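# Put the kettle back upright on its base

## Task

Place the kettle upright on its base so the base's stud sits inside the ring on the kettle's underside, and make sure it stays that way by itself once the robot lets go; a kettle held in place only by the robot does not count.

## Robot and tools

Robot: two xArm-style six-joint arms with parallel grippers, called left_arm and right_arm. The names are not image sides. left_arm is mounted on the +y side at (-0.055, +0.364, 0) m with quat_wxyz (+1.000, 0, 0, -0.026). right_arm is at (-0.016, -0.343, 0) m with quat_wxyz (+0.996, 0, 0, -0.091).

Scene frame: the origin is on the table top midway between the arms. +x points out over the table, +z points up, and +y is toward left_arm. All reported hand poses use this frame.

Gripper: the fingers point along the gripper's +z axis and close along its y axis. end_effector_position is the pinch point between the pads when closed, about 2 cm behind the fingertips. Closing pushes the tips about 10 mm further along +z. The reported hand position can be a little off, more so at long reach.

execute_actions takes "actions", a list holding zero or one item, and optionally "pictures" (true/false).
- {"actions": []} commands nothing and returns the current state with camera images.
- A move is {"rows": [...], "steps": n}. n is 4 to 15 control steps, each 1/30 s, default 15. Each row is used for one step, and the last row is repeated if there are fewer rows than steps (1 to 15 rows).
- A wait is {"steps": n} with no rows, n up to 300. It returns after n steps counted from the previous result, and your reply time counts toward them.
Each row is one flat list of 14 numbers covering both arms, even if only one moves: left_arm waist, shoulder, elbow, forearm roll, wrist pitch, wrist roll, opening, then the same seven for right_arm. The six joint values are absolute target angles in radians, not offsets, and use the same form as the Joint positions line. Ranges: waist -6.283 to 6.283, shoulder -2.304 to 2.304, elbow -4.224 to 0.061, forearm roll -6.283 to 6.283, wrist pitch -2.164 to 2.164, wrist roll -6.283 to 6.283.
The call is refused, and nothing is sent, if a target is over 0.010 rad beyond a range end and also further out than that joint's last reported angle. Real ends may differ by up to 0.010 rad. A target past the real end is clipped there, and "joint sent to its limit" may appear, possibly for an earlier action.
Opening is an absolute value from -1 (closed) to +1 (fully open, 0.084 m between the pads).

Motion limits: joint targets move at most 3.14 rad/s and take 0.16 s to reach that speed. The joints of one arm are slowed together so they finish at the same time. On each step a target is kept within 0.623 rad of the measured angle. If the targets would move the gripper more than 70 mm from where it is, all joints are scaled back. Large moves therefore take several calls.

Timing: each result is sampled 4 steps before its action ends. Those last steps run while you think, and the next action starts after them. After a call, the arms keep heading to the last row you sent. They stop pursuing it once everything has nearly stopped moving (slow or blocked motion counts as stopped) or a step is HELD. Fingers still finishing a close or open keep going.

Result lines:
- The state line, left_arm: … | right_arm: …, gives each gripper's end_effector_position (m), end_effector_quat_wxyz, and linear and angular velocities.
- Joint positions and Joint velocities give one block per arm: the six joints (rad, rad/s), then the pad gap (m, m/s).
- grip_measured is the measured opening on the command scale.
- Joint torques are total drive outputs in Joint positions order, without the gripper. They include offsets, scale and noise, and are nonzero even in free air.
- "joint command not followed" means a clearance check altered or blocked joint targets; the rest of the row still ran.
- HELD marks steps on which your row, or part of it, was not sent.
- MOTOR HOT warns at 65 °C. OVER-TEMPERATURE FAULT means brakes are on at 80 °C until the arm cools.
- TORQUE FAULT means a joint hit its load limit. The arm backs that joint off, holds for 10 s and drops the rest of the call. Load limits (N m): waist 55.2, shoulder 55.2, elbow 46, forearm roll 24.8, wrist pitch 17.4, wrist roll 17.4. A carried object adds to the load.

Gripping: to hold something, keep commanding an opening well under grip_measured; the lower it is, the firmer the squeeze, up to about 24 N per pad for objects up to about 6 cm wide. Sending grip_measured back still presses lightly, and wider parts may slip. Closing fast can overshoot the force. The held part may be tugged briefly now and then, so grip firmly.

zoom_image: {"camera": name, "region": [x0, y0, x1, y1]} in pixels of that camera's latest full image, with (0,0) at top left and at most 504x504. Cameras, all 504x504: cam_head_left, cam_head_right, cam_high, cam_low, cam_left_wrist, cam_right_wrist. The calibration gives K, distortion D and T_world_to_cam (world to camera, metres) in OpenCV convention. Fixed cameras can be off by up to about 2.3° and 9 mm. Wrist camera poses are computed from joint readings.

read_manual: {"section": "licences"} returns the URDF licence texts only and does not move anything.

finished_scene: {"scene": n} ends and grades the current scene. This cannot be undone, so call it only once the kettle sits upright on the stud and stays there with the grippers released and clear. Replying without any tool call ends everything.

Avoid: knocking or placing anything off the table, arm-to-arm contact or pressing, dropping or slamming the kettle, hard pushes, and long heavy holds that heat the motors. Move smoothly and efficiently, since quick, gentle motion is favoured.

Each tool is called as name(argument=value, ...) on one line, values as JSON.

## Session

execute_actions(actions=[])

Scene clock: 0.00 s of 4800.00 s.
left_arm: end_effector_position=(+0.5148, +0.5499, +0.2335) grip_measured=+1.00 end_effector_quat_wxyz=(+0.589, +0.750, +0.034, -0.300) end_effector_velocity=(-0.001, +0.001, +0.001) end_effector_angular_velocity=(-0.001, +0.001, +0.002) | right_arm: end_effector_position=(+0.4169, -0.1324, +0.3955) grip_measured=+1.00 end_effector_quat_wxyz=(+0.578, -0.459, -0.484, -0.470) end_effector_velocity=(-0.000, +0.000, +0.000) end_effector_angular_velocity=(-0.000, -0.000, +0.001)
Joint positions: left_arm=[ 0.597 -1.317 -2.097 -0.694 -2.079  0.583  0.084] | right_arm=[ 0.115 -0.461 -0.825  1.427 -1.743 -2.703  0.084]
Joint velocities: left_arm=[ 0.002  0.001  0.001 -0.    -0.001 -0.001  0.   ] | right_arm=[ 0.001  0.001  0.    -0.001 -0.     0.     0.   ]
Joint torques (N m, as the arm reports them, + toward a larger angle): no reading

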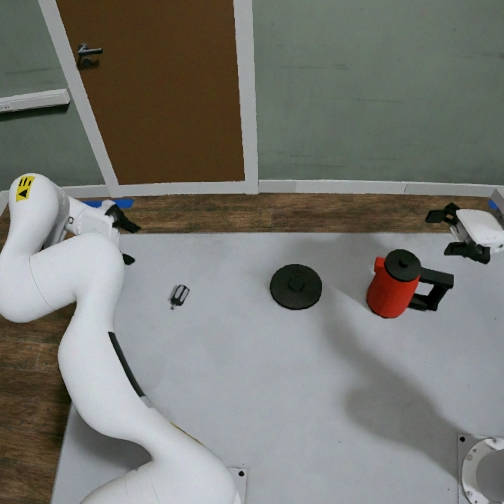

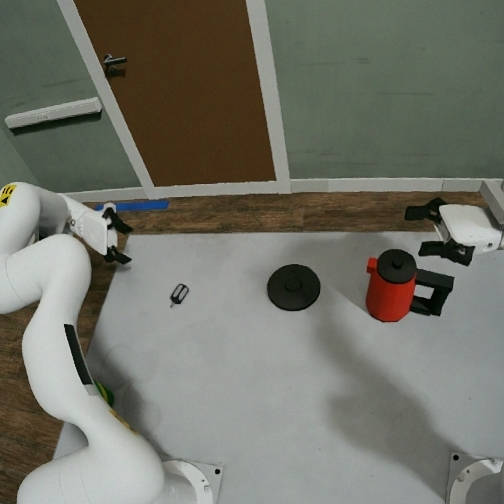

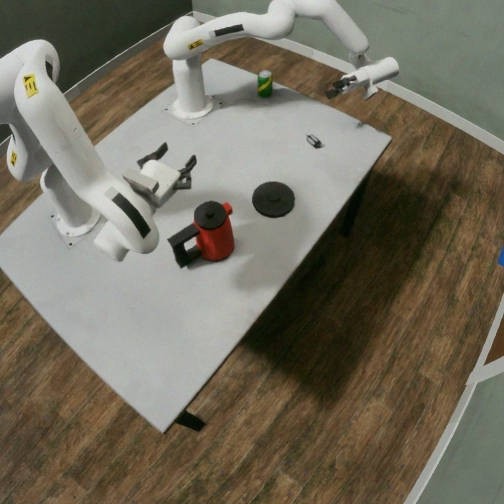

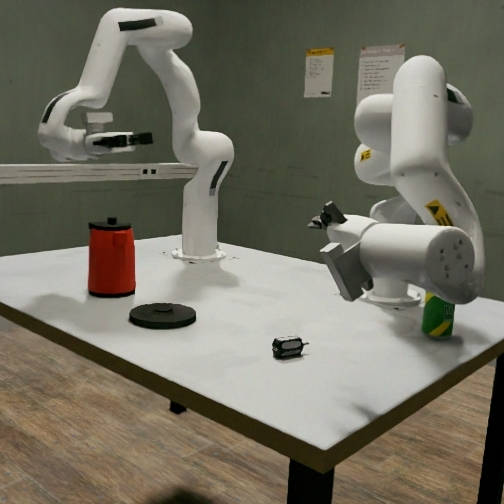

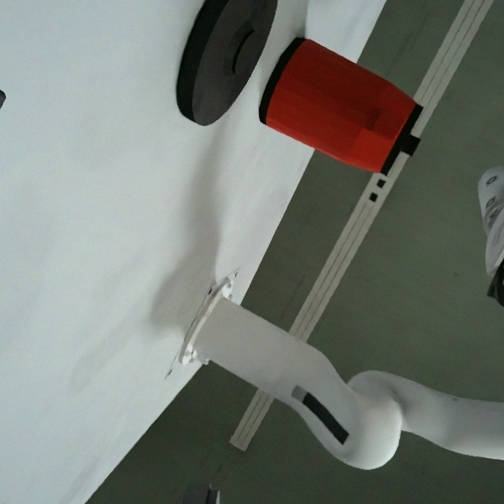

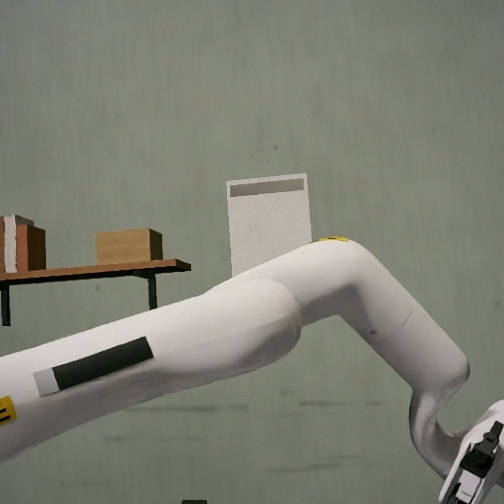

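execute_actions(actions=[{"rows":[[0.597,-1.317,-2.097,-0.694,-2.079,0.583,1,0.3,-0.235,-1.062,1.2,-1.6,-2.2,1]]}])

execute_actions(actions=[{"rows":[[0.597,-1.317,-2.097,-0.694,-2.079,0.583,1,0.448,-0.235,-1.062,0,-0.827,-1.035,1]]}])

execute_actions(actions=[{"steps":30}], pictures=true)

Scene clock: 1.30 s of 4800.00 s.
left_arm: end_effector_position=(+0.5149, +0.5497, +0.2337) grip_measured=+1.00 end_effector_quat_wxyz=(+0.589, +0.750, +0.034, -0.300) end_effector_velocity=(+0.000, -0.000, -0.000) end_effector_angular_velocity=(+0.001, +0.001, -0.000) | right_arm: end_effector_position=(+0.4049, -0.0857, +0.4650) grip_measured=+1.00 end_effector_quat_wxyz=(+0.565, -0.471, -0.580, -0.350) end_effector_velocity=(-0.064, +0.156, +0.266) end_effector_angular_velocity=(-0.918, -0.105, +0.525)
Joint positions: left_arm=[ 0.597 -1.317 -2.097 -0.694 -2.079  0.583  0.084] | right_arm=[ 0.236 -0.313 -0.981  1.279 -1.65  -2.375  0.084]
Joint velocities: left_arm=[-0.001  0.     0.001  0.     0.    -0.001  0.   ] | right_arm=[ 0.44   0.54  -0.562 -0.543  0.342  1.2   -0.   ]
Joint torques (N m, as the arm reports them, + toward a larger angle): left_arm=[  4.3   69.99 -10.67   0.4   -1.03  -0.22] | right_arm=[ -0.71  31.65 -14.8    1.88  -0.77   0.53]
Steps of this call (steps 1 to 28: nothing new was sent; steps 29 to 39: the first 11 steps of this action). Readings (joint positions):
29: left_arm=[0.597 -1.317 -2.097 -0.694 -2.079 0.583] | right_arm=[0.115 -0.461 -0.825 1.427 -1.743 -2.703]
30: left_arm=[0.597 -1.317 -2.097 -0.694 -2.079 0.583] | right_arm=[0.116 -0.460 -0.826 1.426 -1.742 -2.699]
32: left_arm=[0.597 -1.317 -2.097 -0.694 -2.079 0.583] | right_arm=[0.129 -0.445 -0.842 1.409 -1.731 -2.662]
36: left_arm=[0.597 -1.317 -2.097 -0.694 -2.079 0.583] | right_arm=[0.192 -0.368 -0.924 1.334 -1.684 -2.496]
39: the state above

Scene clock: 1.80 s of 4800.00 s.
left_arm: end_effector_position=(+0.5149, +0.5497, +0.2337) grip_measured=+1.00 end_effector_quat_wxyz=(+0.589, +0.750, +0.034, -0.300) end_effector_velocity=(-0.000, +0.001, +0.001) end_effector_angular_velocity=(+0.001, -0.000, +0.001) | right_arm: end_effector_position=(+0.4026, -0.0914, +0.3855) grip_measured=+1.00 end_effector_quat_wxyz=(-0.358, +0.659, +0.652, +0.114) end_effector_velocity=(+0.115, -0.239, -0.366) end_effector_angular_velocity=(-2.353, -0.316, -0.561)
Joint positions: left_arm=[ 0.597 -1.317 -2.097 -0.694 -2.079  0.583  0.084] | right_arm=[ 0.379 -0.239 -1.057  0.799 -1.209 -1.81   0.084]
Joint velocities: left_arm=[ 0.001  0.001 -0.    -0.     0.    -0.001  0.   ] | right_arm=[ 0.263  0.016 -0.018 -1.803  1.462  1.799 -0.   ]
Joint torques (N m, as the arm reports them, + toward a larger angle): left_arm=[  4.44  71.26 -10.88   0.4   -1.1   -0.3 ] | right_arm=[ -4.43  29.84 -15.62   0.21  -0.45   0.76]
Steps of this call (steps 1 to 4: the last 4 steps of your previous action; steps 5 to 15: the first 11 steps of this action). Readings (joint positions):
5: left_arm=[0.597 -1.317 -2.097 -0.694 -2.079 0.583] | right_arm=[0.288 -0.249 -1.048 1.215 -1.610 -2.234]
6: left_arm=[0.597 -1.317 -2.097 -0.694 -2.079 0.583] | right_arm=[0.292 -0.245 -1.052 1.208 -1.604 -2.221]
8: left_arm=[0.597 -1.317 -2.097 -0.694 -2.079 0.583] | right_arm=[0.304 -0.242 -1.055 1.167 -1.562 -2.175]
12: left_arm=[0.597 -1.317 -2.097 -0.694 -2.079 0.583] | right_arm=[0.350 -0.241 -1.055 0.968 -1.365 -1.979]
15: the state above

Scene clock: 2.80 s of 4800.00 s.
left_arm: end_effector_position=(+0.5149, +0.5497, +0.2337) grip_measured=+1.00 end_effector_quat_wxyz=(+0.589, +0.750, +0.034, -0.300) end_effector_velocity=(+0.000, +0.000, +0.001) end_effector_angular_velocity=(+0.000, -0.001, -0.000) | right_arm: end_effector_position=(+0.4717, -0.2093, +0.3207) grip_measured=+1.00 end_effector_quat_wxyz=(-0.000, +0.796, +0.606, +0.000) end_effector_velocity=(+0.000, -0.000, -0.000) end_effector_angular_velocity=(-0.002, -0.001, +0.000)
Joint positions: left_arm=[ 0.597 -1.317 -2.097 -0.694 -2.079  0.583  0.084] | right_arm=[ 0.448 -0.235 -1.062  0.    -0.827 -1.035  0.084]
Joint velocities: left_arm=[ 0.     0.001 -0.     0.    -0.     0.     0.   ] | right_arm=[ 0.    -0.    -0.    -0.003  0.001  0.002 -0.   ]
Joint torques (N m, as the arm reports them, + toward a larger angle): left_arm=[  4.01  68.89 -10.23   0.43  -1.06  -0.14] | right_arm=[  0.57  28.41 -15.05   1.66   0.65   0.57]
Kept back: nothing.
Steps of this call (steps 1 to 4: the last 4 steps of your previous action; steps 5 to 30: the robot went on to your last target). Readings (joint positions):
1: left_arm=[0.597 -1.317 -2.097 -0.694 -2.079 0.583] | right_arm=[0.388 -0.239 -1.058 0.737 -1.161 -1.748]
2: left_arm=[0.597 -1.317 -2.097 -0.694 -2.079 0.583] | right_arm=[0.396 -0.238 -1.058 0.672 -1.116 -1.683]
4: left_arm=[0.597 -1.317 -2.097 -0.694 -2.079 0.583] | right_arm=[0.410 -0.237 -1.059 0.534 -1.038 -1.544]
8: left_arm=[0.597 -1.317 -2.097 -0.694 -2.079 0.583] | right_arm=[0.432 -0.236 -1.061 0.239 -0.916 -1.261]
30: the state above
camera_calibration (this result's frames):
cam_left_wrist: T_world_to_cam=[[0.376843, -0.305504, 0.874446, -0.193121], [-0.828849, 0.310234, 0.465579, 0.214792], [-0.413519, -0.900234, -0.136307, 0.87247], [0, 0, 0, 1]] pos_world=[0.61159, 0.659792, 0.187795]
cam_right_wrist: T_world_to_cam=[[0.969442, -0.243579, -0.0291711, -0.463773], [-0.243907, -0.969764, -0.00819919, -0.01666], [-0.0262919, 0.0150637, -0.999541, 0.46714], [0, 0, 0, 1]] pos_world=[0.45782, -0.136158, 0.45326]

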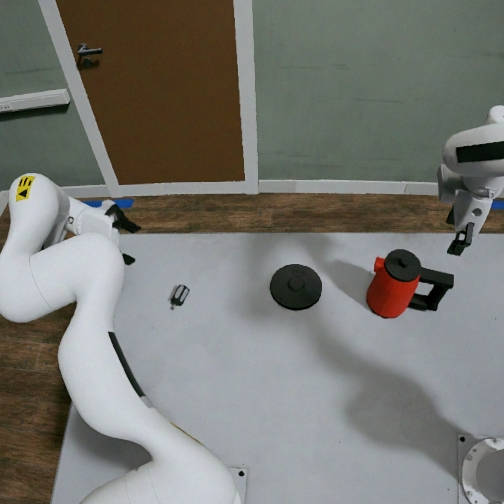

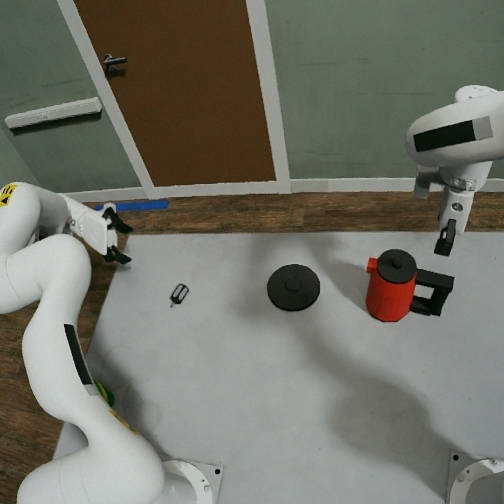

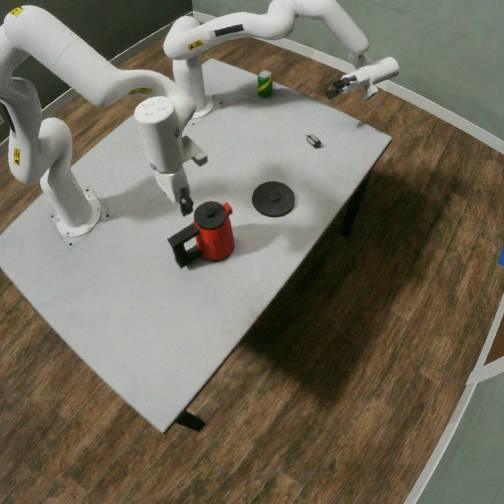

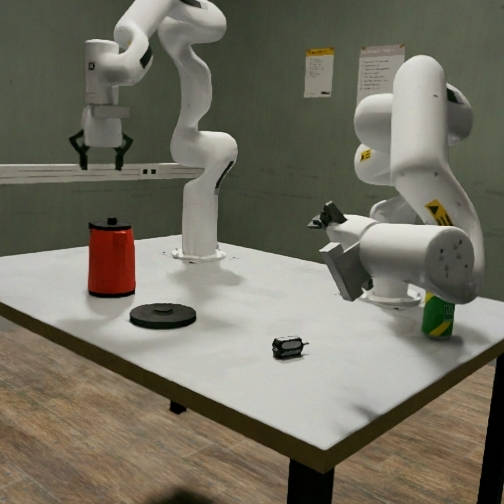

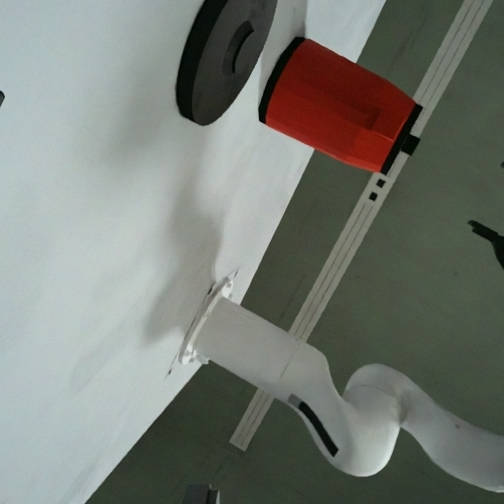

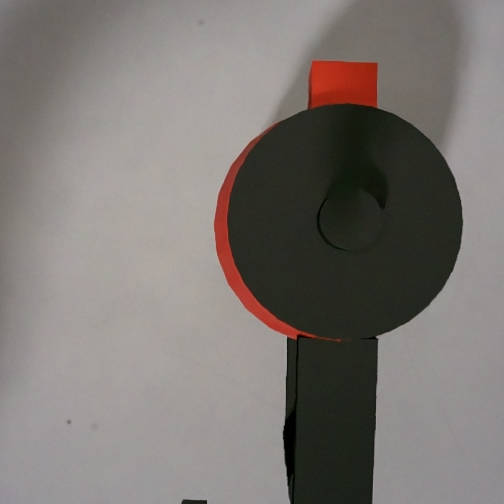

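execute_actions(actions=[{"rows":[[0.597,-0.2,-1.0,-0.694,-2.079,0.583,1,0.448,-0.459,-0.937,0,-0.478,-1.035,1]]}])

execute_actions(actions=[{"steps":20}], pictures=true)

Scene clock: 3.33 s of 4800.00 s.
left_arm: end_effector_position=(+0.4813, +0.5293, +0.3292) grip_measured=+1.00 end_effector_quat_wxyz=(+0.589, +0.749, +0.034, -0.301) end_effector_velocity=(-0.158, -0.095, +0.326) end_effector_angular_velocity=(+0.003, -0.007, +0.000) | right_arm: end_effector_position=(+0.4746, -0.2085, +0.2118) grip_measured=+1.00 end_effector_quat_wxyz=(-0.000, +0.796, +0.606, -0.000) end_effector_velocity=(-0.032, -0.009, -0.381) end_effector_angular_velocity=(-0.002, +0.007, +0.000)
Joint positions: left_arm=[ 0.597 -1.051 -1.83  -0.694 -2.079  0.583  0.084] | right_arm=[ 0.448 -0.385 -0.978  0.    -0.594 -1.035  0.084]
Joint velocities: left_arm=[ 0.001  0.959  0.951  0.001 -0.001  0.001  0.   ] | right_arm=[-0.001 -0.536  0.299 -0.     0.828 -0.001 -0.   ]
Joint torques (N m, as the arm reports them, + toward a larger angle): left_arm=[  5.91  67.72 -10.96   0.2   -1.09  -0.18] | right_arm=[  0.82  30.95 -15.14   0.51   0.95   0.59]
Steps of this call (steps 1 to 5: the robot went on to your last target; steps 6 to 16: the first 11 steps of this action). Readings (joint positions):
6: left_arm=[0.597 -1.317 -2.097 -0.694 -2.079 0.583] | right_arm=[0.448 -0.235 -1.062 0.000 -0.827 -1.035]
7: left_arm=[0.597 -1.314 -2.094 -0.694 -2.079 0.583] | right_arm=[0.448 -0.236 -1.061 0.000 -0.824 -1.035]
9: left_arm=[0.597 -1.281 -2.055 -0.694 -2.078 0.583] | right_arm=[0.448 -0.257 -1.051 0.000 -0.788 -1.035]
13: left_arm=[0.597 -1.146 -1.926 -0.694 -2.079 0.583] | right_arm=[0.448 -0.332 -1.008 0.000 -0.677 -1.035]
16: the state above

Scene clock: 4.00 s of 4800.00 s.
left_arm: end_effector_position=(+0.3280, +0.4362, +0.4957) grip_measured=+1.00 end_effector_quat_wxyz=(+0.586, +0.753, +0.032, -0.296) end_effector_velocity=(-0.287, -0.175, +0.158) end_effector_angular_velocity=(+0.019, -0.031, +0.000) | right_arm: end_effector_position=(+0.4680, -0.2103, +0.1601) grip_measured=+1.00 end_effector_quat_wxyz=(+0.000, +0.796, +0.606, +0.000) end_effector_velocity=(-0.002, +0.001, -0.003) end_effector_angular_velocity=(-0.001, +0.004, +0.002)
Joint positions: left_arm=[ 0.597 -0.412 -1.204 -0.694 -2.079  0.583  0.084] | right_arm=[ 0.448 -0.459 -0.937  0.    -0.478 -1.035  0.084]
Joint velocities: left_arm=[-0.     0.963  0.927 -0.     0.001  0.     0.   ] | right_arm=[ 0.002 -0.004  0.002 -0.     0.001  0.001 -0.   ]
Joint torques (N m, as the arm reports them, + toward a larger angle): left_arm=[  4.69  39.11 -10.59   0.17  -1.05  -0.22] | right_arm=[  1.16  37.6  -12.85   0.66   0.75   0.4 ]
Kept back: nothing.
Steps of this call (steps 1 to 4: the last 4 steps of your previous action; steps 5 to 20: the robot went on to your last target). Readings (joint positions):
1: left_arm=[0.597 -1.019 -1.798 -0.694 -2.079 0.583] | right_arm=[0.448 -0.402 -0.968 0.000 -0.567 -1.035]
2: left_arm=[0.597 -0.987 -1.766 -0.694 -2.079 0.583] | right_arm=[0.448 -0.419 -0.959 -0.000 -0.542 -1.035]
4: left_arm=[0.597 -0.923 -1.703 -0.694 -2.079 0.583] | right_arm=[0.448 -0.440 -0.946 -0.000 -0.510 -1.035]
8: left_arm=[0.597 -0.796 -1.575 -0.694 -2.079 0.583] | right_arm=[0.448 -0.454 -0.940 0.000 -0.486 -1.035]
20: the state above
camera_calibration (this result's frames):
cam_left_wrist: T_world_to_cam=[[0.367608, -0.311072, 0.876412, -0.382048], [-0.833706, 0.307336, 0.45878, -0.0206795], [-0.412067, -0.899321, -0.146363, 0.732862], [0, 0, 0, 1]] pos_world=[0.425192, 0.546589, 0.451583]
cam_right_wrist: T_world_to_cam=[[0.969463, -0.243543, -0.0287758, -0.465236], [-0.243865, -0.969775, -0.00818687, -0.0198979], [-0.0259122, 0.0149543, -0.999552, 0.306268], [0, 0, 0, 1]] pos_world=[0.454113, -0.137182, 0.292581]

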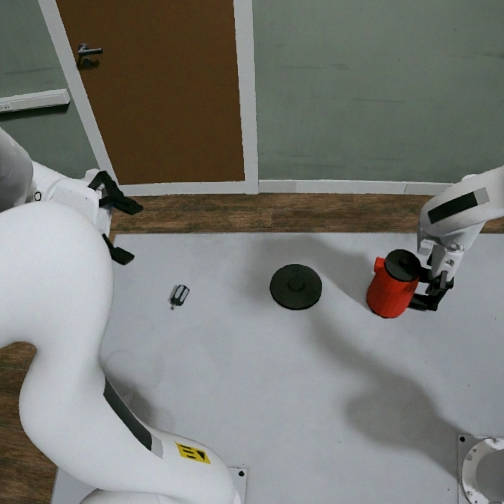

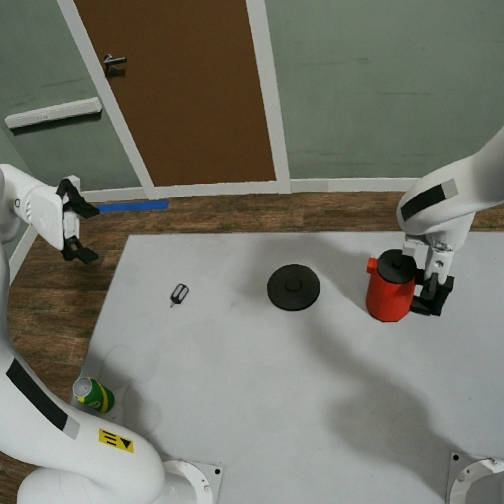

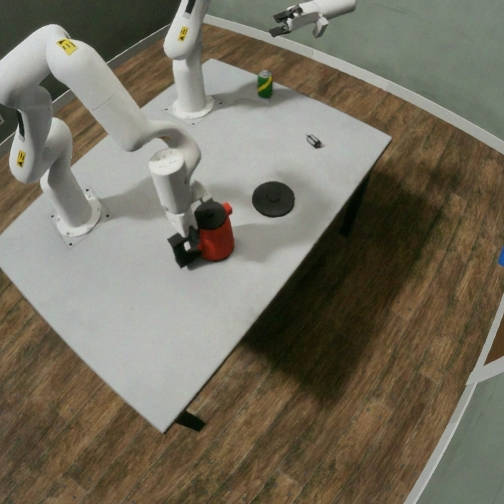

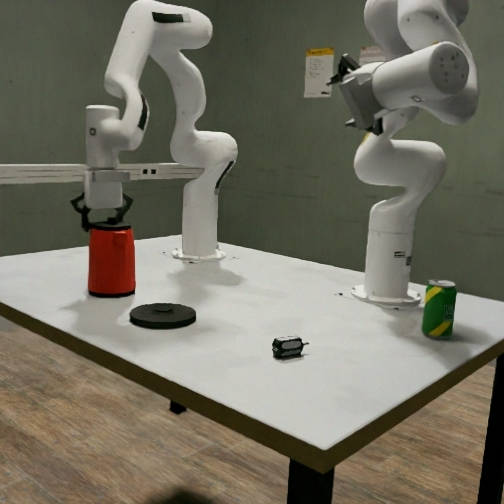

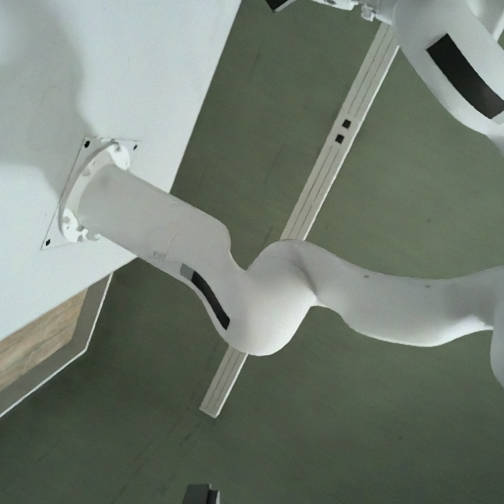

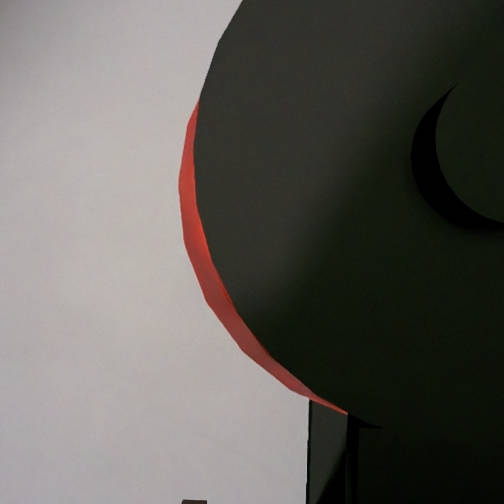

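execute_actions(actions=[{"rows":[[0.597,-0.2,-1.0,-0.694,-2.079,0.583,1,0.448,-0.459,-0.937,0,-0.478,-1.035,-1]]}])

execute_actions(actions=[{"steps":15}])

execute_actions(actions=[{"rows":[[0.597,-0.2,-1.0,-0.694,-2.079,0.583,1,0.448,-0.36,-0.992,0,-0.632,-1.035,-1]]}])

execute_actions(actions=[{"steps":15}], pictures=true)

Scene clock: 4.53 s of 4800.00 s.
left_arm: end_effector_position=(+0.2629, +0.3967, +0.5218) grip_measured=+1.00 end_effector_quat_wxyz=(+0.585, +0.755, +0.031, -0.294) end_effector_velocity=(-0.005, -0.003, +0.002) end_effector_angular_velocity=(-0.000, -0.002, -0.002) | right_arm: end_effector_position=(+0.4681, -0.2103, +0.1601) grip_measured=-0.22 end_effector_quat_wxyz=(+0.000, +0.796, +0.606, +0.000) end_effector_velocity=(-0.000, +0.000, -0.001) end_effector_angular_velocity=(-0.000, +0.001, +0.003)
Joint positions: left_arm=[ 0.597 -0.202 -1.002 -0.694 -2.079  0.583  0.084] | right_arm=[ 0.448 -0.459 -0.937 -0.    -0.478 -1.035  0.034]
Joint velocities: left_arm=[-0.001  0.016  0.014  0.    -0.001  0.001  0.   ] | right_arm=[ 0.    -0.001 -0.    -0.     0.    -0.003  0.   ]
Joint torques (N m, as the arm reports them, + toward a larger angle): left_arm=[  5.07  32.36 -11.1    0.44  -1.01  -0.18] | right_arm=[ -0.58  30.77 -12.42   0.06   0.49   0.6 ]
Steps of this call (steps 1 to 5: the robot went on to your last target; steps 6 to 16: the first 11 steps of this action). Readings (joint positions):
6: left_arm=[0.597 -0.240 -1.040 -0.694 -2.079 0.583] | right_arm=[0.448 -0.459 -0.937 0.000 -0.478 -1.035]
7: left_arm=[0.597 -0.228 -1.028 -0.694 -2.079 0.583] | right_arm=[0.448 -0.459 -0.937 0.000 -0.478 -1.035]
9: left_arm=[0.597 -0.215 -1.014 -0.694 -2.079 0.583] | right_arm=[0.448 -0.459 -0.937 0.000 -0.478 -1.035]
13: left_arm=[0.597 -0.205 -1.004 -0.694 -2.079 0.583] | right_arm=[0.448 -0.459 -0.937 -0.000 -0.478 -1.035]
16: the state above

Scene clock: 5.03 s of 4800.00 s.
left_arm: end_effector_position=(+0.2623, +0.3963, +0.5221) grip_measured=+1.00 end_effector_quat_wxyz=(+0.585, +0.755, +0.030, -0.294) end_effector_velocity=(-0.000, -0.000, -0.000) end_effector_angular_velocity=(-0.001, +0.001, -0.000) | right_arm: end_effector_position=(+0.4681, -0.2103, +0.1600) grip_measured=-0.22 end_effector_quat_wxyz=(+0.000, +0.796, +0.606, +0.000) end_effector_velocity=(+0.000, -0.001, +0.001) end_effector_angular_velocity=(-0.000, -0.001, -0.002)
Joint positions: left_arm=[ 0.597 -0.2   -1.    -0.694 -2.079  0.583  0.084] | right_arm=[ 0.448 -0.459 -0.937  0.    -0.478 -1.035  0.034]
Joint velocities: left_arm=[ 0.     0.     0.002  0.    -0.     0.001  0.   ] | right_arm=[-0.001  0.001  0.    -0.001  0.     0.001  0.   ]
Joint torques (N m, as the arm reports them, + toward a larger angle): left_arm=[  3.57  32.13 -11.31   0.14  -1.1   -0.23] | right_arm=[  1.12  32.86 -12.36   1.1    0.52   0.45]
Kept back: nothing.
Steps of this call (steps 1 to 4: the last 4 steps of your previous action; steps 5 to 15: the robot went on to your last target). Readings (joint positions):
1: left_arm=[0.597 -0.202 -1.001 -0.694 -2.079 0.583] | right_arm=[0.448 -0.459 -0.937 -0.000 -0.478 -1.035]
2: left_arm=[0.597 -0.201 -1.001 -0.694 -2.079 0.583] | right_arm=[0.448 -0.459 -0.937 -0.000 -0.478 -1.035]
4: left_arm=[0.597 -0.201 -1.000 -0.694 -2.079 0.583] | right_arm=[0.448 -0.459 -0.937 -0.000 -0.478 -1.035]
8: left_arm=[0.597 -0.200 -1.000 -0.694 -2.079 0.583] | right_arm=[0.448 -0.459 -0.937 -0.000 -0.478 -1.035]
15: the state above
All arms were judged still, so your last target was given up. Only a new action makes them travel on or press farther. Fingers that are still opening or closing keep moving.

Scene clock: 5.40 s of 4800.00 s.
left_arm: end_effector_position=(+0.2623, +0.3963, +0.5221) grip_measured=+1.00 end_effector_quat_wxyz=(+0.585, +0.755, +0.030, -0.294) end_effector_velocity=(-0.000, -0.000, +0.000) end_effector_angular_velocity=(+0.001, -0.001, -0.000) | right_arm: end_effector_position=(+0.4758, -0.2082, +0.2251) grip_measured=-0.23 end_effector_quat_wxyz=(+0.000, +0.796, +0.606, +0.000) end_effector_velocity=(-0.011, -0.003, +0.032) end_effector_angular_velocity=(-0.012, +0.042, +0.004)
Joint positions: left_arm=[ 0.597 -0.2   -1.    -0.694 -2.079  0.583  0.084] | right_arm=[ 0.448 -0.366 -0.989  0.    -0.622 -1.035  0.034]
Joint velocities: left_arm=[-0.     0.001 -0.    -0.    -0.    -0.     0.   ] | right_arm=[ 0.001  0.05  -0.018 -0.001 -0.112 -0.002 -0.   ]
Joint torques (N m, as the arm reports them, + toward a larger angle): left_arm=[  3.82  32.22 -10.89   0.11  -1.02  -0.25] | right_arm=[ -1.84  33.25 -16.01   0.82   1.29   0.57]
Steps of this call (steps 1 to 11: the first 11 steps of this action). Readings (joint positions):
1: left_arm=[0.597 -0.200 -1.000 -0.694 -2.079 0.583] | right_arm=[0.448 -0.459 -0.937 0.000 -0.478 -1.035]
2: left_arm=[0.597 -0.200 -1.000 -0.694 -2.079 0.583] | right_arm=[0.448 -0.458 -0.938 0.000 -0.481 -1.035]
4: left_arm=[0.597 -0.200 -1.000 -0.694 -2.079 0.583] | right_arm=[0.448 -0.437 -0.947 -0.000 -0.518 -1.035]
8: left_arm=[0.597 -0.200 -1.000 -0.694 -2.079 0.583] | right_arm=[0.448 -0.376 -0.984 -0.000 -0.602 -1.035]
11: the state above

Scene clock: 5.90 s of 4800.00 s.
left_arm: end_effector_position=(+0.2623, +0.3963, +0.5221) grip_measured=+1.00 end_effector_quat_wxyz=(+0.585, +0.755, +0.030, -0.294) end_effector_velocity=(+0.000, +0.000, +0.000) end_effector_angular_velocity=(+0.000, -0.001, +0.000) | right_arm: end_effector_position=(+0.4757, -0.2082, +0.2293) grip_measured=-0.23 end_effector_quat_wxyz=(-0.000, +0.796, +0.606, -0.000) end_effector_velocity=(+0.000, -0.001, +0.000) end_effector_angular_velocity=(-0.000, +0.000, -0.003)
Joint positions: left_arm=[ 0.597 -0.2   -1.    -0.694 -2.079  0.583  0.084] | right_arm=[ 0.448 -0.36  -0.992 -0.    -0.632 -1.035  0.034]
Joint velocities: left_arm=[ 0.     0.    -0.001  0.     0.     0.     0.   ] | right_arm=[-0.001 -0.    -0.001 -0.    -0.001  0.002 -0.   ]
Joint torques (N m, as the arm reports them, + toward a larger angle): left_arm=[  5.63  33.16 -10.89   0.2   -0.97  -0.08] | right_arm=[ -1.45  37.67 -15.44   0.73   0.8    0.43]
Kept back: nothing.
Steps of this call (steps 1 to 4: the last 4 steps of your previous action; steps 5 to 15: the robot went on to your last target). Readings (joint positions):
1: left_arm=[0.597 -0.200 -1.000 -0.694 -2.079 0.583] | right_arm=[0.448 -0.365 -0.989 0.000 -0.625 -1.035]
2: left_arm=[0.597 -0.200 -1.000 -0.694 -2.079 0.583] | right_arm=[0.448 -0.363 -0.990 0.000 -0.627 -1.035]
4: left_arm=[0.597 -0.200 -1.000 -0.694 -2.079 0.583] | right_arm=[0.448 -0.362 -0.990 0.000 -0.629 -1.035]
8: left_arm=[0.597 -0.200 -1.000 -0.694 -2.079 0.583] | right_arm=[0.448 -0.361 -0.991 0.000 -0.631 -1.035]
15: the state above
All arms were judged still, so your last target was given up. Only a new action makes them travel on or press farther. Fingers that are still opening or closing keep moving.
camera_calibration (this result's frames):
cam_left_wrist: T_world_to_cam=[[0.361864, -0.314597, 0.877544, -0.391134], [-0.836713, 0.305464, 0.454535, -0.0715521], [-0.411054, -0.898733, -0.152691, 0.676571], [0, 0, 0, 1]] pos_world=[0.359776, 0.506863, 0.479067]
cam_right_wrist: T_world_to_cam=[[0.969452, -0.243545, -0.0291495, -0.470097], [-0.243866, -0.969776, -0.00797491, -0.0154684], [-0.0263262, 0.0148398, -0.999543, 0.375803], [0, 0, 0, 1]] pos_world=[0.461857, -0.135067, 0.361805]

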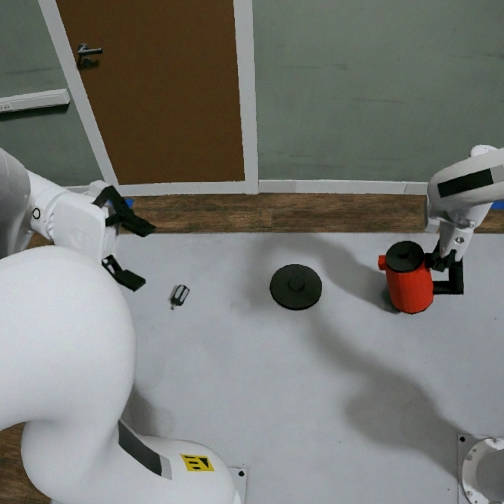

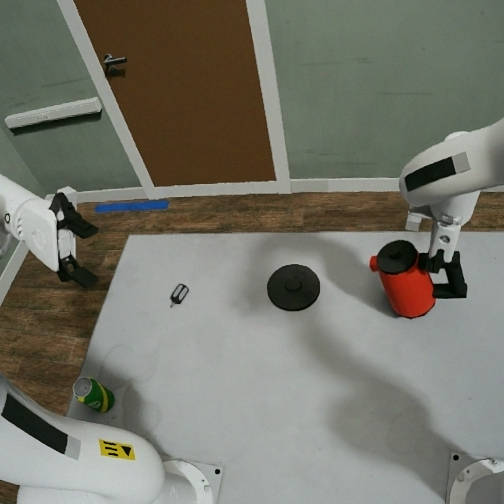

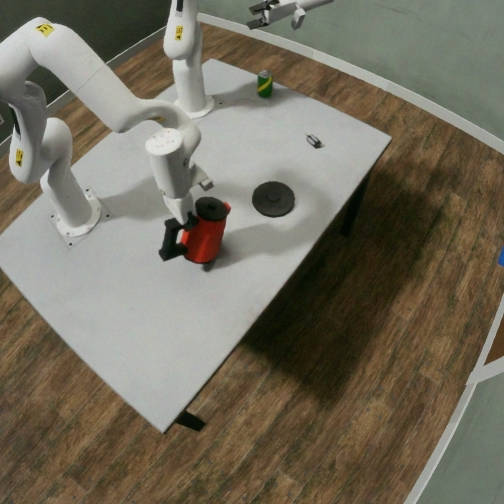

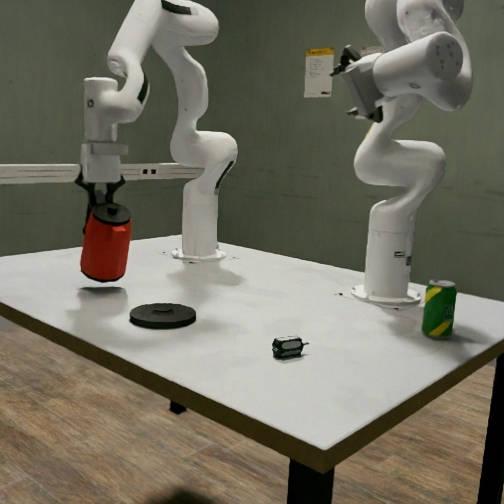

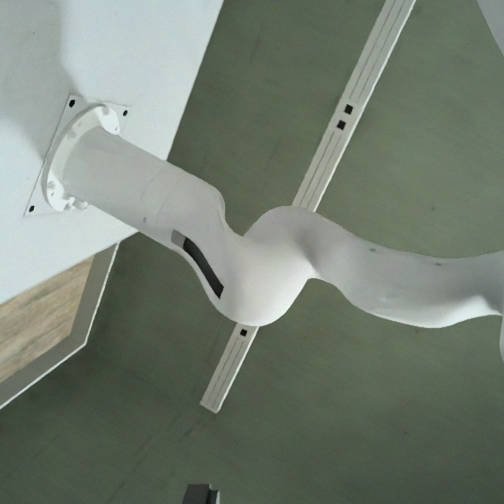

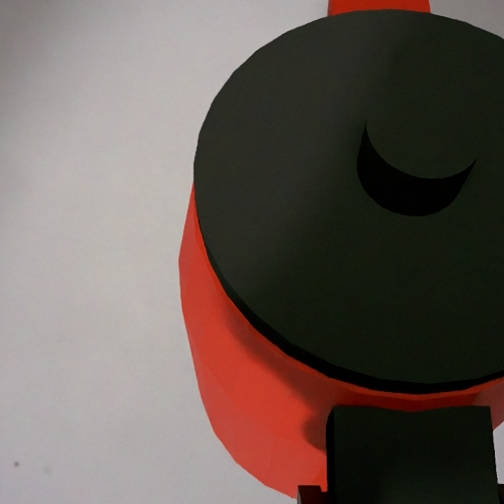

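execute_actions(actions=[{"rows":[[0.597,-0.2,-1.0,-0.694,-2.079,0.583,1,0.448,-0.33,-1.0,0,-0.6,-0.5,-1]]}])

execute_actions(actions=[{"rows":[[0.597,-0.2,-1.0,-0.694,-2.079,0.583,1,0.6,-0.39,-1.06,0,-0.4,0,-1]]}])

execute_actions(actions=[{"rows":[[0.597,-0.2,-1.0,-0.694,-2.079,0.583,1,0.886,-0.45,-1.121,0,-0.271,0,-1]]}])

execute_actions(actions=[{"steps":25}], pictures=true)

Scene clock: 6.67 s of 4800.00 s.
left_arm: end_effector_position=(+0.2623, +0.3963, +0.5221) grip_measured=+1.00 end_effector_quat_wxyz=(+0.585, +0.755, +0.030, -0.294) end_effector_velocity=(-0.000, +0.000, -0.000) end_effector_angular_velocity=(-0.000, +0.002, +0.001) | right_arm: end_effector_position=(+0.4887, -0.2047, +0.2455) grip_measured=-0.23 end_effector_quat_wxyz=(+0.005, +0.909, +0.416, +0.029) end_effector_velocity=(+0.028, +0.008, +0.038) end_effector_angular_velocity=(+0.093, -0.114, -1.003)
Joint positions: left_arm=[ 0.597 -0.2   -1.    -0.694 -2.079  0.583  0.084] | right_arm=[ 0.448 -0.335 -0.999  0.    -0.605 -0.593  0.034]
Joint velocities: left_arm=[ 0.001 -0.001  0.     0.001 -0.001 -0.001  0.   ] | right_arm=[-0.     0.058 -0.016 -0.     0.06   1.005 -0.   ]
Joint torques (N m, as the arm reports them, + toward a larger angle): left_arm=[  5.36  32.66 -10.94   0.33  -1.06  -0.09] | right_arm=[  0.17  27.22 -16.55   1.49   0.56  -0.76]
Steps of this call (steps 1 to 12: nothing new was sent; steps 13 to 23: the first 11 steps of this action). Readings (joint positions):
13: left_arm=[0.597 -0.200 -1.000 -0.694 -2.079 0.583] | right_arm=[0.448 -0.360 -0.992 -0.000 -0.632 -1.035]
14: left_arm=[0.597 -0.200 -1.000 -0.694 -2.079 0.583] | right_arm=[0.448 -0.360 -0.992 -0.000 -0.632 -1.032]
16: left_arm=[0.597 -0.200 -1.000 -0.694 -2.079 0.583] | right_arm=[0.448 -0.358 -0.992 -0.000 -0.630 -0.994]
20: left_arm=[0.597 -0.200 -1.000 -0.694 -2.079 0.583] | right_arm=[0.448 -0.344 -0.996 0.000 -0.615 -0.753]
23: the state above

Scene clock: 7.17 s of 4800.00 s.
left_arm: end_effector_position=(+0.2623, +0.3963, +0.5221) grip_measured=+1.00 end_effector_quat_wxyz=(+0.585, +0.755, +0.030, -0.294) end_effector_velocity=(+0.000, -0.001, -0.000) end_effector_angular_velocity=(-0.001, +0.001, -0.002) | right_arm: end_effector_position=(+0.5217, -0.1231, +0.2475) grip_measured=-0.23 end_effector_quat_wxyz=(-0.016, +0.963, +0.244, +0.112) end_effector_velocity=(+0.071, +0.250, +0.008) end_effector_angular_velocity=(+0.415, -0.331, -0.763)
Joint positions: left_arm=[ 0.597 -0.2   -1.    -0.694 -2.079  0.583  0.084] | right_arm=[ 0.569 -0.378 -1.048  0.    -0.442 -0.108  0.034]
Joint velocities: left_arm=[-0.003 -0.     0.    -0.001  0.    -0.     0.   ] | right_arm=[ 0.353 -0.134 -0.14   0.001  0.458  1.144 -0.   ]
Joint torques (N m, as the arm reports them, + toward a larger angle): left_arm=[  4.8   32.59 -10.64   0.02  -1.17  -0.12] | right_arm=[-10.05  41.15 -14.83   1.21   1.35  -0.23]
Steps of this call (steps 1 to 4: the last 4 steps of your previous action; steps 5 to 15: the first 11 steps of this action). Readings (joint positions):
5: left_arm=[0.597 -0.200 -1.000 -0.694 -2.079 0.583] | right_arm=[0.448 -0.331 -1.000 0.000 -0.601 -0.516]
6: left_arm=[0.597 -0.200 -1.000 -0.694 -2.079 0.583] | right_arm=[0.449 -0.331 -1.000 -0.000 -0.600 -0.508]
8: left_arm=[0.597 -0.200 -1.000 -0.694 -2.079 0.583] | right_arm=[0.460 -0.335 -1.004 -0.000 -0.585 -0.465]
12: left_arm=[0.597 -0.200 -1.000 -0.694 -2.079 0.583] | right_arm=[0.523 -0.360 -1.030 0.000 -0.502 -0.257]
15: the state above

Scene clock: 7.67 s of 4800.00 s.
left_arm: end_effector_position=(+0.2623, +0.3963, +0.5221) grip_measured=+1.00 end_effector_quat_wxyz=(+0.585, +0.755, +0.030, -0.294) end_effector_velocity=(+0.000, +0.000, +0.000) end_effector_angular_velocity=(+0.001, -0.000, +0.001) | right_arm: end_effector_position=(+0.5022, +0.0118, +0.2487) grip_measured=-0.23 end_effector_quat_wxyz=(-0.051, +0.940, +0.293, +0.167) end_effector_velocity=(-0.125, +0.381, +0.003) end_effector_angular_velocity=(+0.168, -0.229, +0.587)
Joint positions: left_arm=[ 0.597 -0.2   -1.    -0.694 -2.079  0.583  0.084] | right_arm=[ 0.781 -0.428 -1.098  0.    -0.32  -0.005  0.034]
Joint velocities: left_arm=[ 0.     0.    -0.001 -0.     0.001 -0.001  0.   ] | right_arm=[ 0.614 -0.131 -0.132 -0.     0.283  0.028  0.   ]
Joint torques (N m, as the arm reports them, + toward a larger angle): left_arm=[  3.88  30.87 -11.22   0.52  -1.22  -0.2 ] | right_arm=[ -3.11  38.95 -17.89   0.23   2.28   0.51]
Steps of this call (steps 1 to 4: the last 4 steps of your previous action; steps 5 to 15: the first 11 steps of this action). Readings (joint positions):
5: left_arm=[0.597 -0.200 -1.000 -0.694 -2.079 0.583] | right_arm=[0.595 -0.388 -1.058 0.000 -0.408 -0.019]
6: left_arm=[0.597 -0.200 -1.000 -0.694 -2.079 0.583] | right_arm=[0.598 -0.389 -1.059 -0.000 -0.404 -0.014]
8: left_arm=[0.597 -0.200 -1.000 -0.694 -2.079 0.583] | right_arm=[0.631 -0.396 -1.066 -0.000 -0.388 -0.012]
12: left_arm=[0.597 -0.200 -1.000 -0.694 -2.079 0.583] | right_arm=[0.719 -0.415 -1.085 0.000 -0.349 -0.008]
15: the state above

Scene clock: 8.50 s of 4800.00 s.
left_arm: end_effector_position=(+0.2623, +0.3963, +0.5221) grip_measured=+1.00 end_effector_quat_wxyz=(+0.585, +0.755, +0.030, -0.294) end_effector_velocity=(-0.000, -0.000, -0.000) end_effector_angular_velocity=(-0.001, +0.001, -0.000) | right_arm: end_effector_position=(+0.4769, +0.0766, +0.2496) grip_measured=-0.23 end_effector_quat_wxyz=(-0.069, +0.920, +0.338, +0.186) end_effector_velocity=(-0.000, +0.001, +0.001) end_effector_angular_velocity=(+0.001, -0.002, +0.002)
Joint positions: left_arm=[ 0.597 -0.2   -1.    -0.694 -2.079  0.583  0.084] | right_arm=[ 0.886 -0.45  -1.121 -0.    -0.271  0.     0.034]
Joint velocities: left_arm=[-0.001  0.     0.001 -0.    -0.    -0.     0.   ] | right_arm=[ 0.001  0.001 -0.001 -0.     0.    -0.     0.   ]
Joint torques (N m, as the arm reports them, + toward a larger angle): left_arm=[  5.53  31.13 -10.67   0.09  -1.17  -0.02] | right_arm=[ -0.48  38.01 -16.15   1.16   2.68   0.63]
Kept back: nothing.
Steps of this call (steps 1 to 4: the last 4 steps of your previous action; steps 5 to 25: the robot went on to your last target). Readings (joint positions):
1: left_arm=[0.597 -0.200 -1.000 -0.694 -2.079 0.583] | right_arm=[0.801 -0.432 -1.103 0.000 -0.310 -0.004]
2: left_arm=[0.597 -0.200 -1.000 -0.694 -2.079 0.583] | right_arm=[0.822 -0.436 -1.107 0.000 -0.301 -0.003]
4: left_arm=[0.597 -0.200 -1.000 -0.694 -2.079 0.583] | right_arm=[0.855 -0.443 -1.114 0.000 -0.286 -0.002]
8: left_arm=[0.597 -0.200 -1.000 -0.694 -2.079 0.583] | right_arm=[0.878 -0.448 -1.119 0.000 -0.275 -0.000]
25: the state above
camera_calibration (this result's frames):
cam_left_wrist: T_world_to_cam=[[0.361864, -0.314597, 0.877544, -0.391134], [-0.836714, 0.305464, 0.454535, -0.0715517], [-0.411054, -0.898733, -0.152691, 0.676571], [0, 0, 0, 1]] pos_world=[0.359776, 0.506863, 0.479067]
cam_right_wrist: T_world_to_cam=[[0.671997, -0.740342, -0.0176826, -0.224233], [-0.684399, -0.611744, -0.396695, 0.540847], [0.282873, 0.27868, -0.91778, 0.203844], [0, 0, 0, 1]] pos_world=[0.463177, 0.108044, 0.39767]

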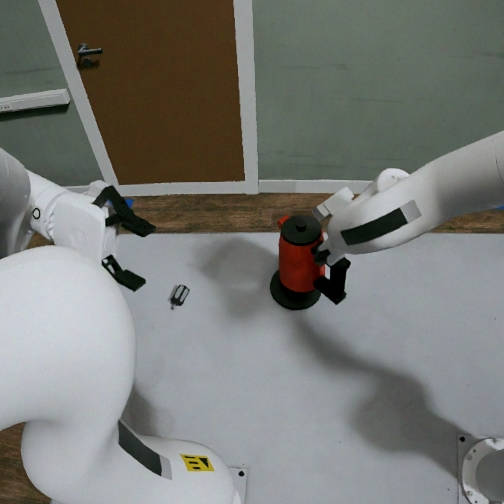

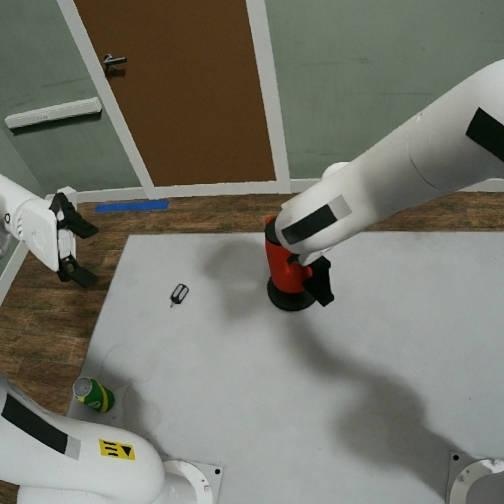

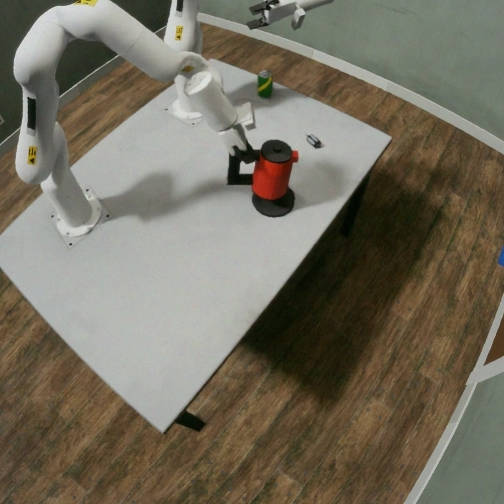

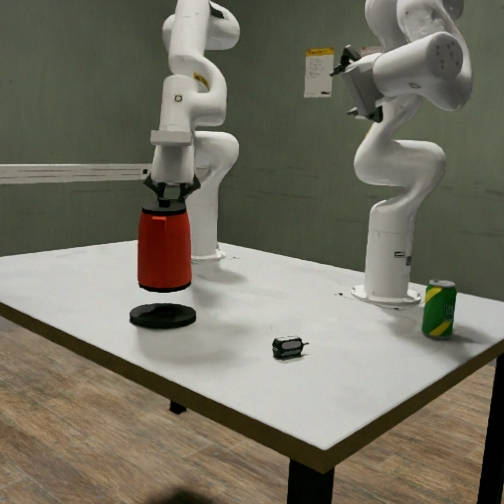

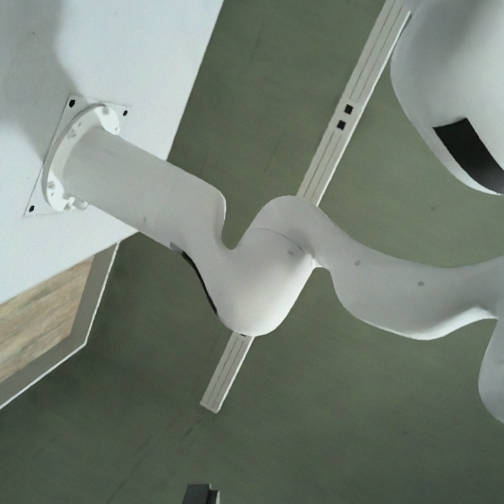

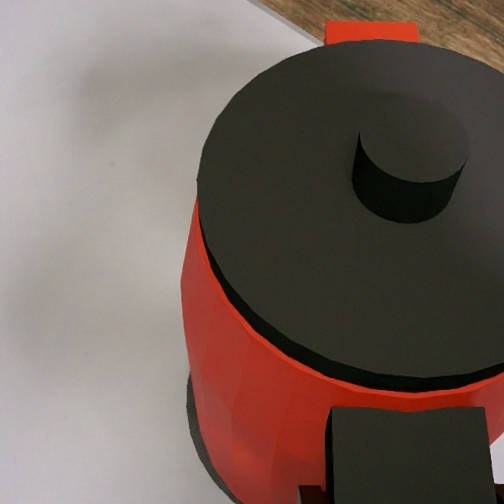

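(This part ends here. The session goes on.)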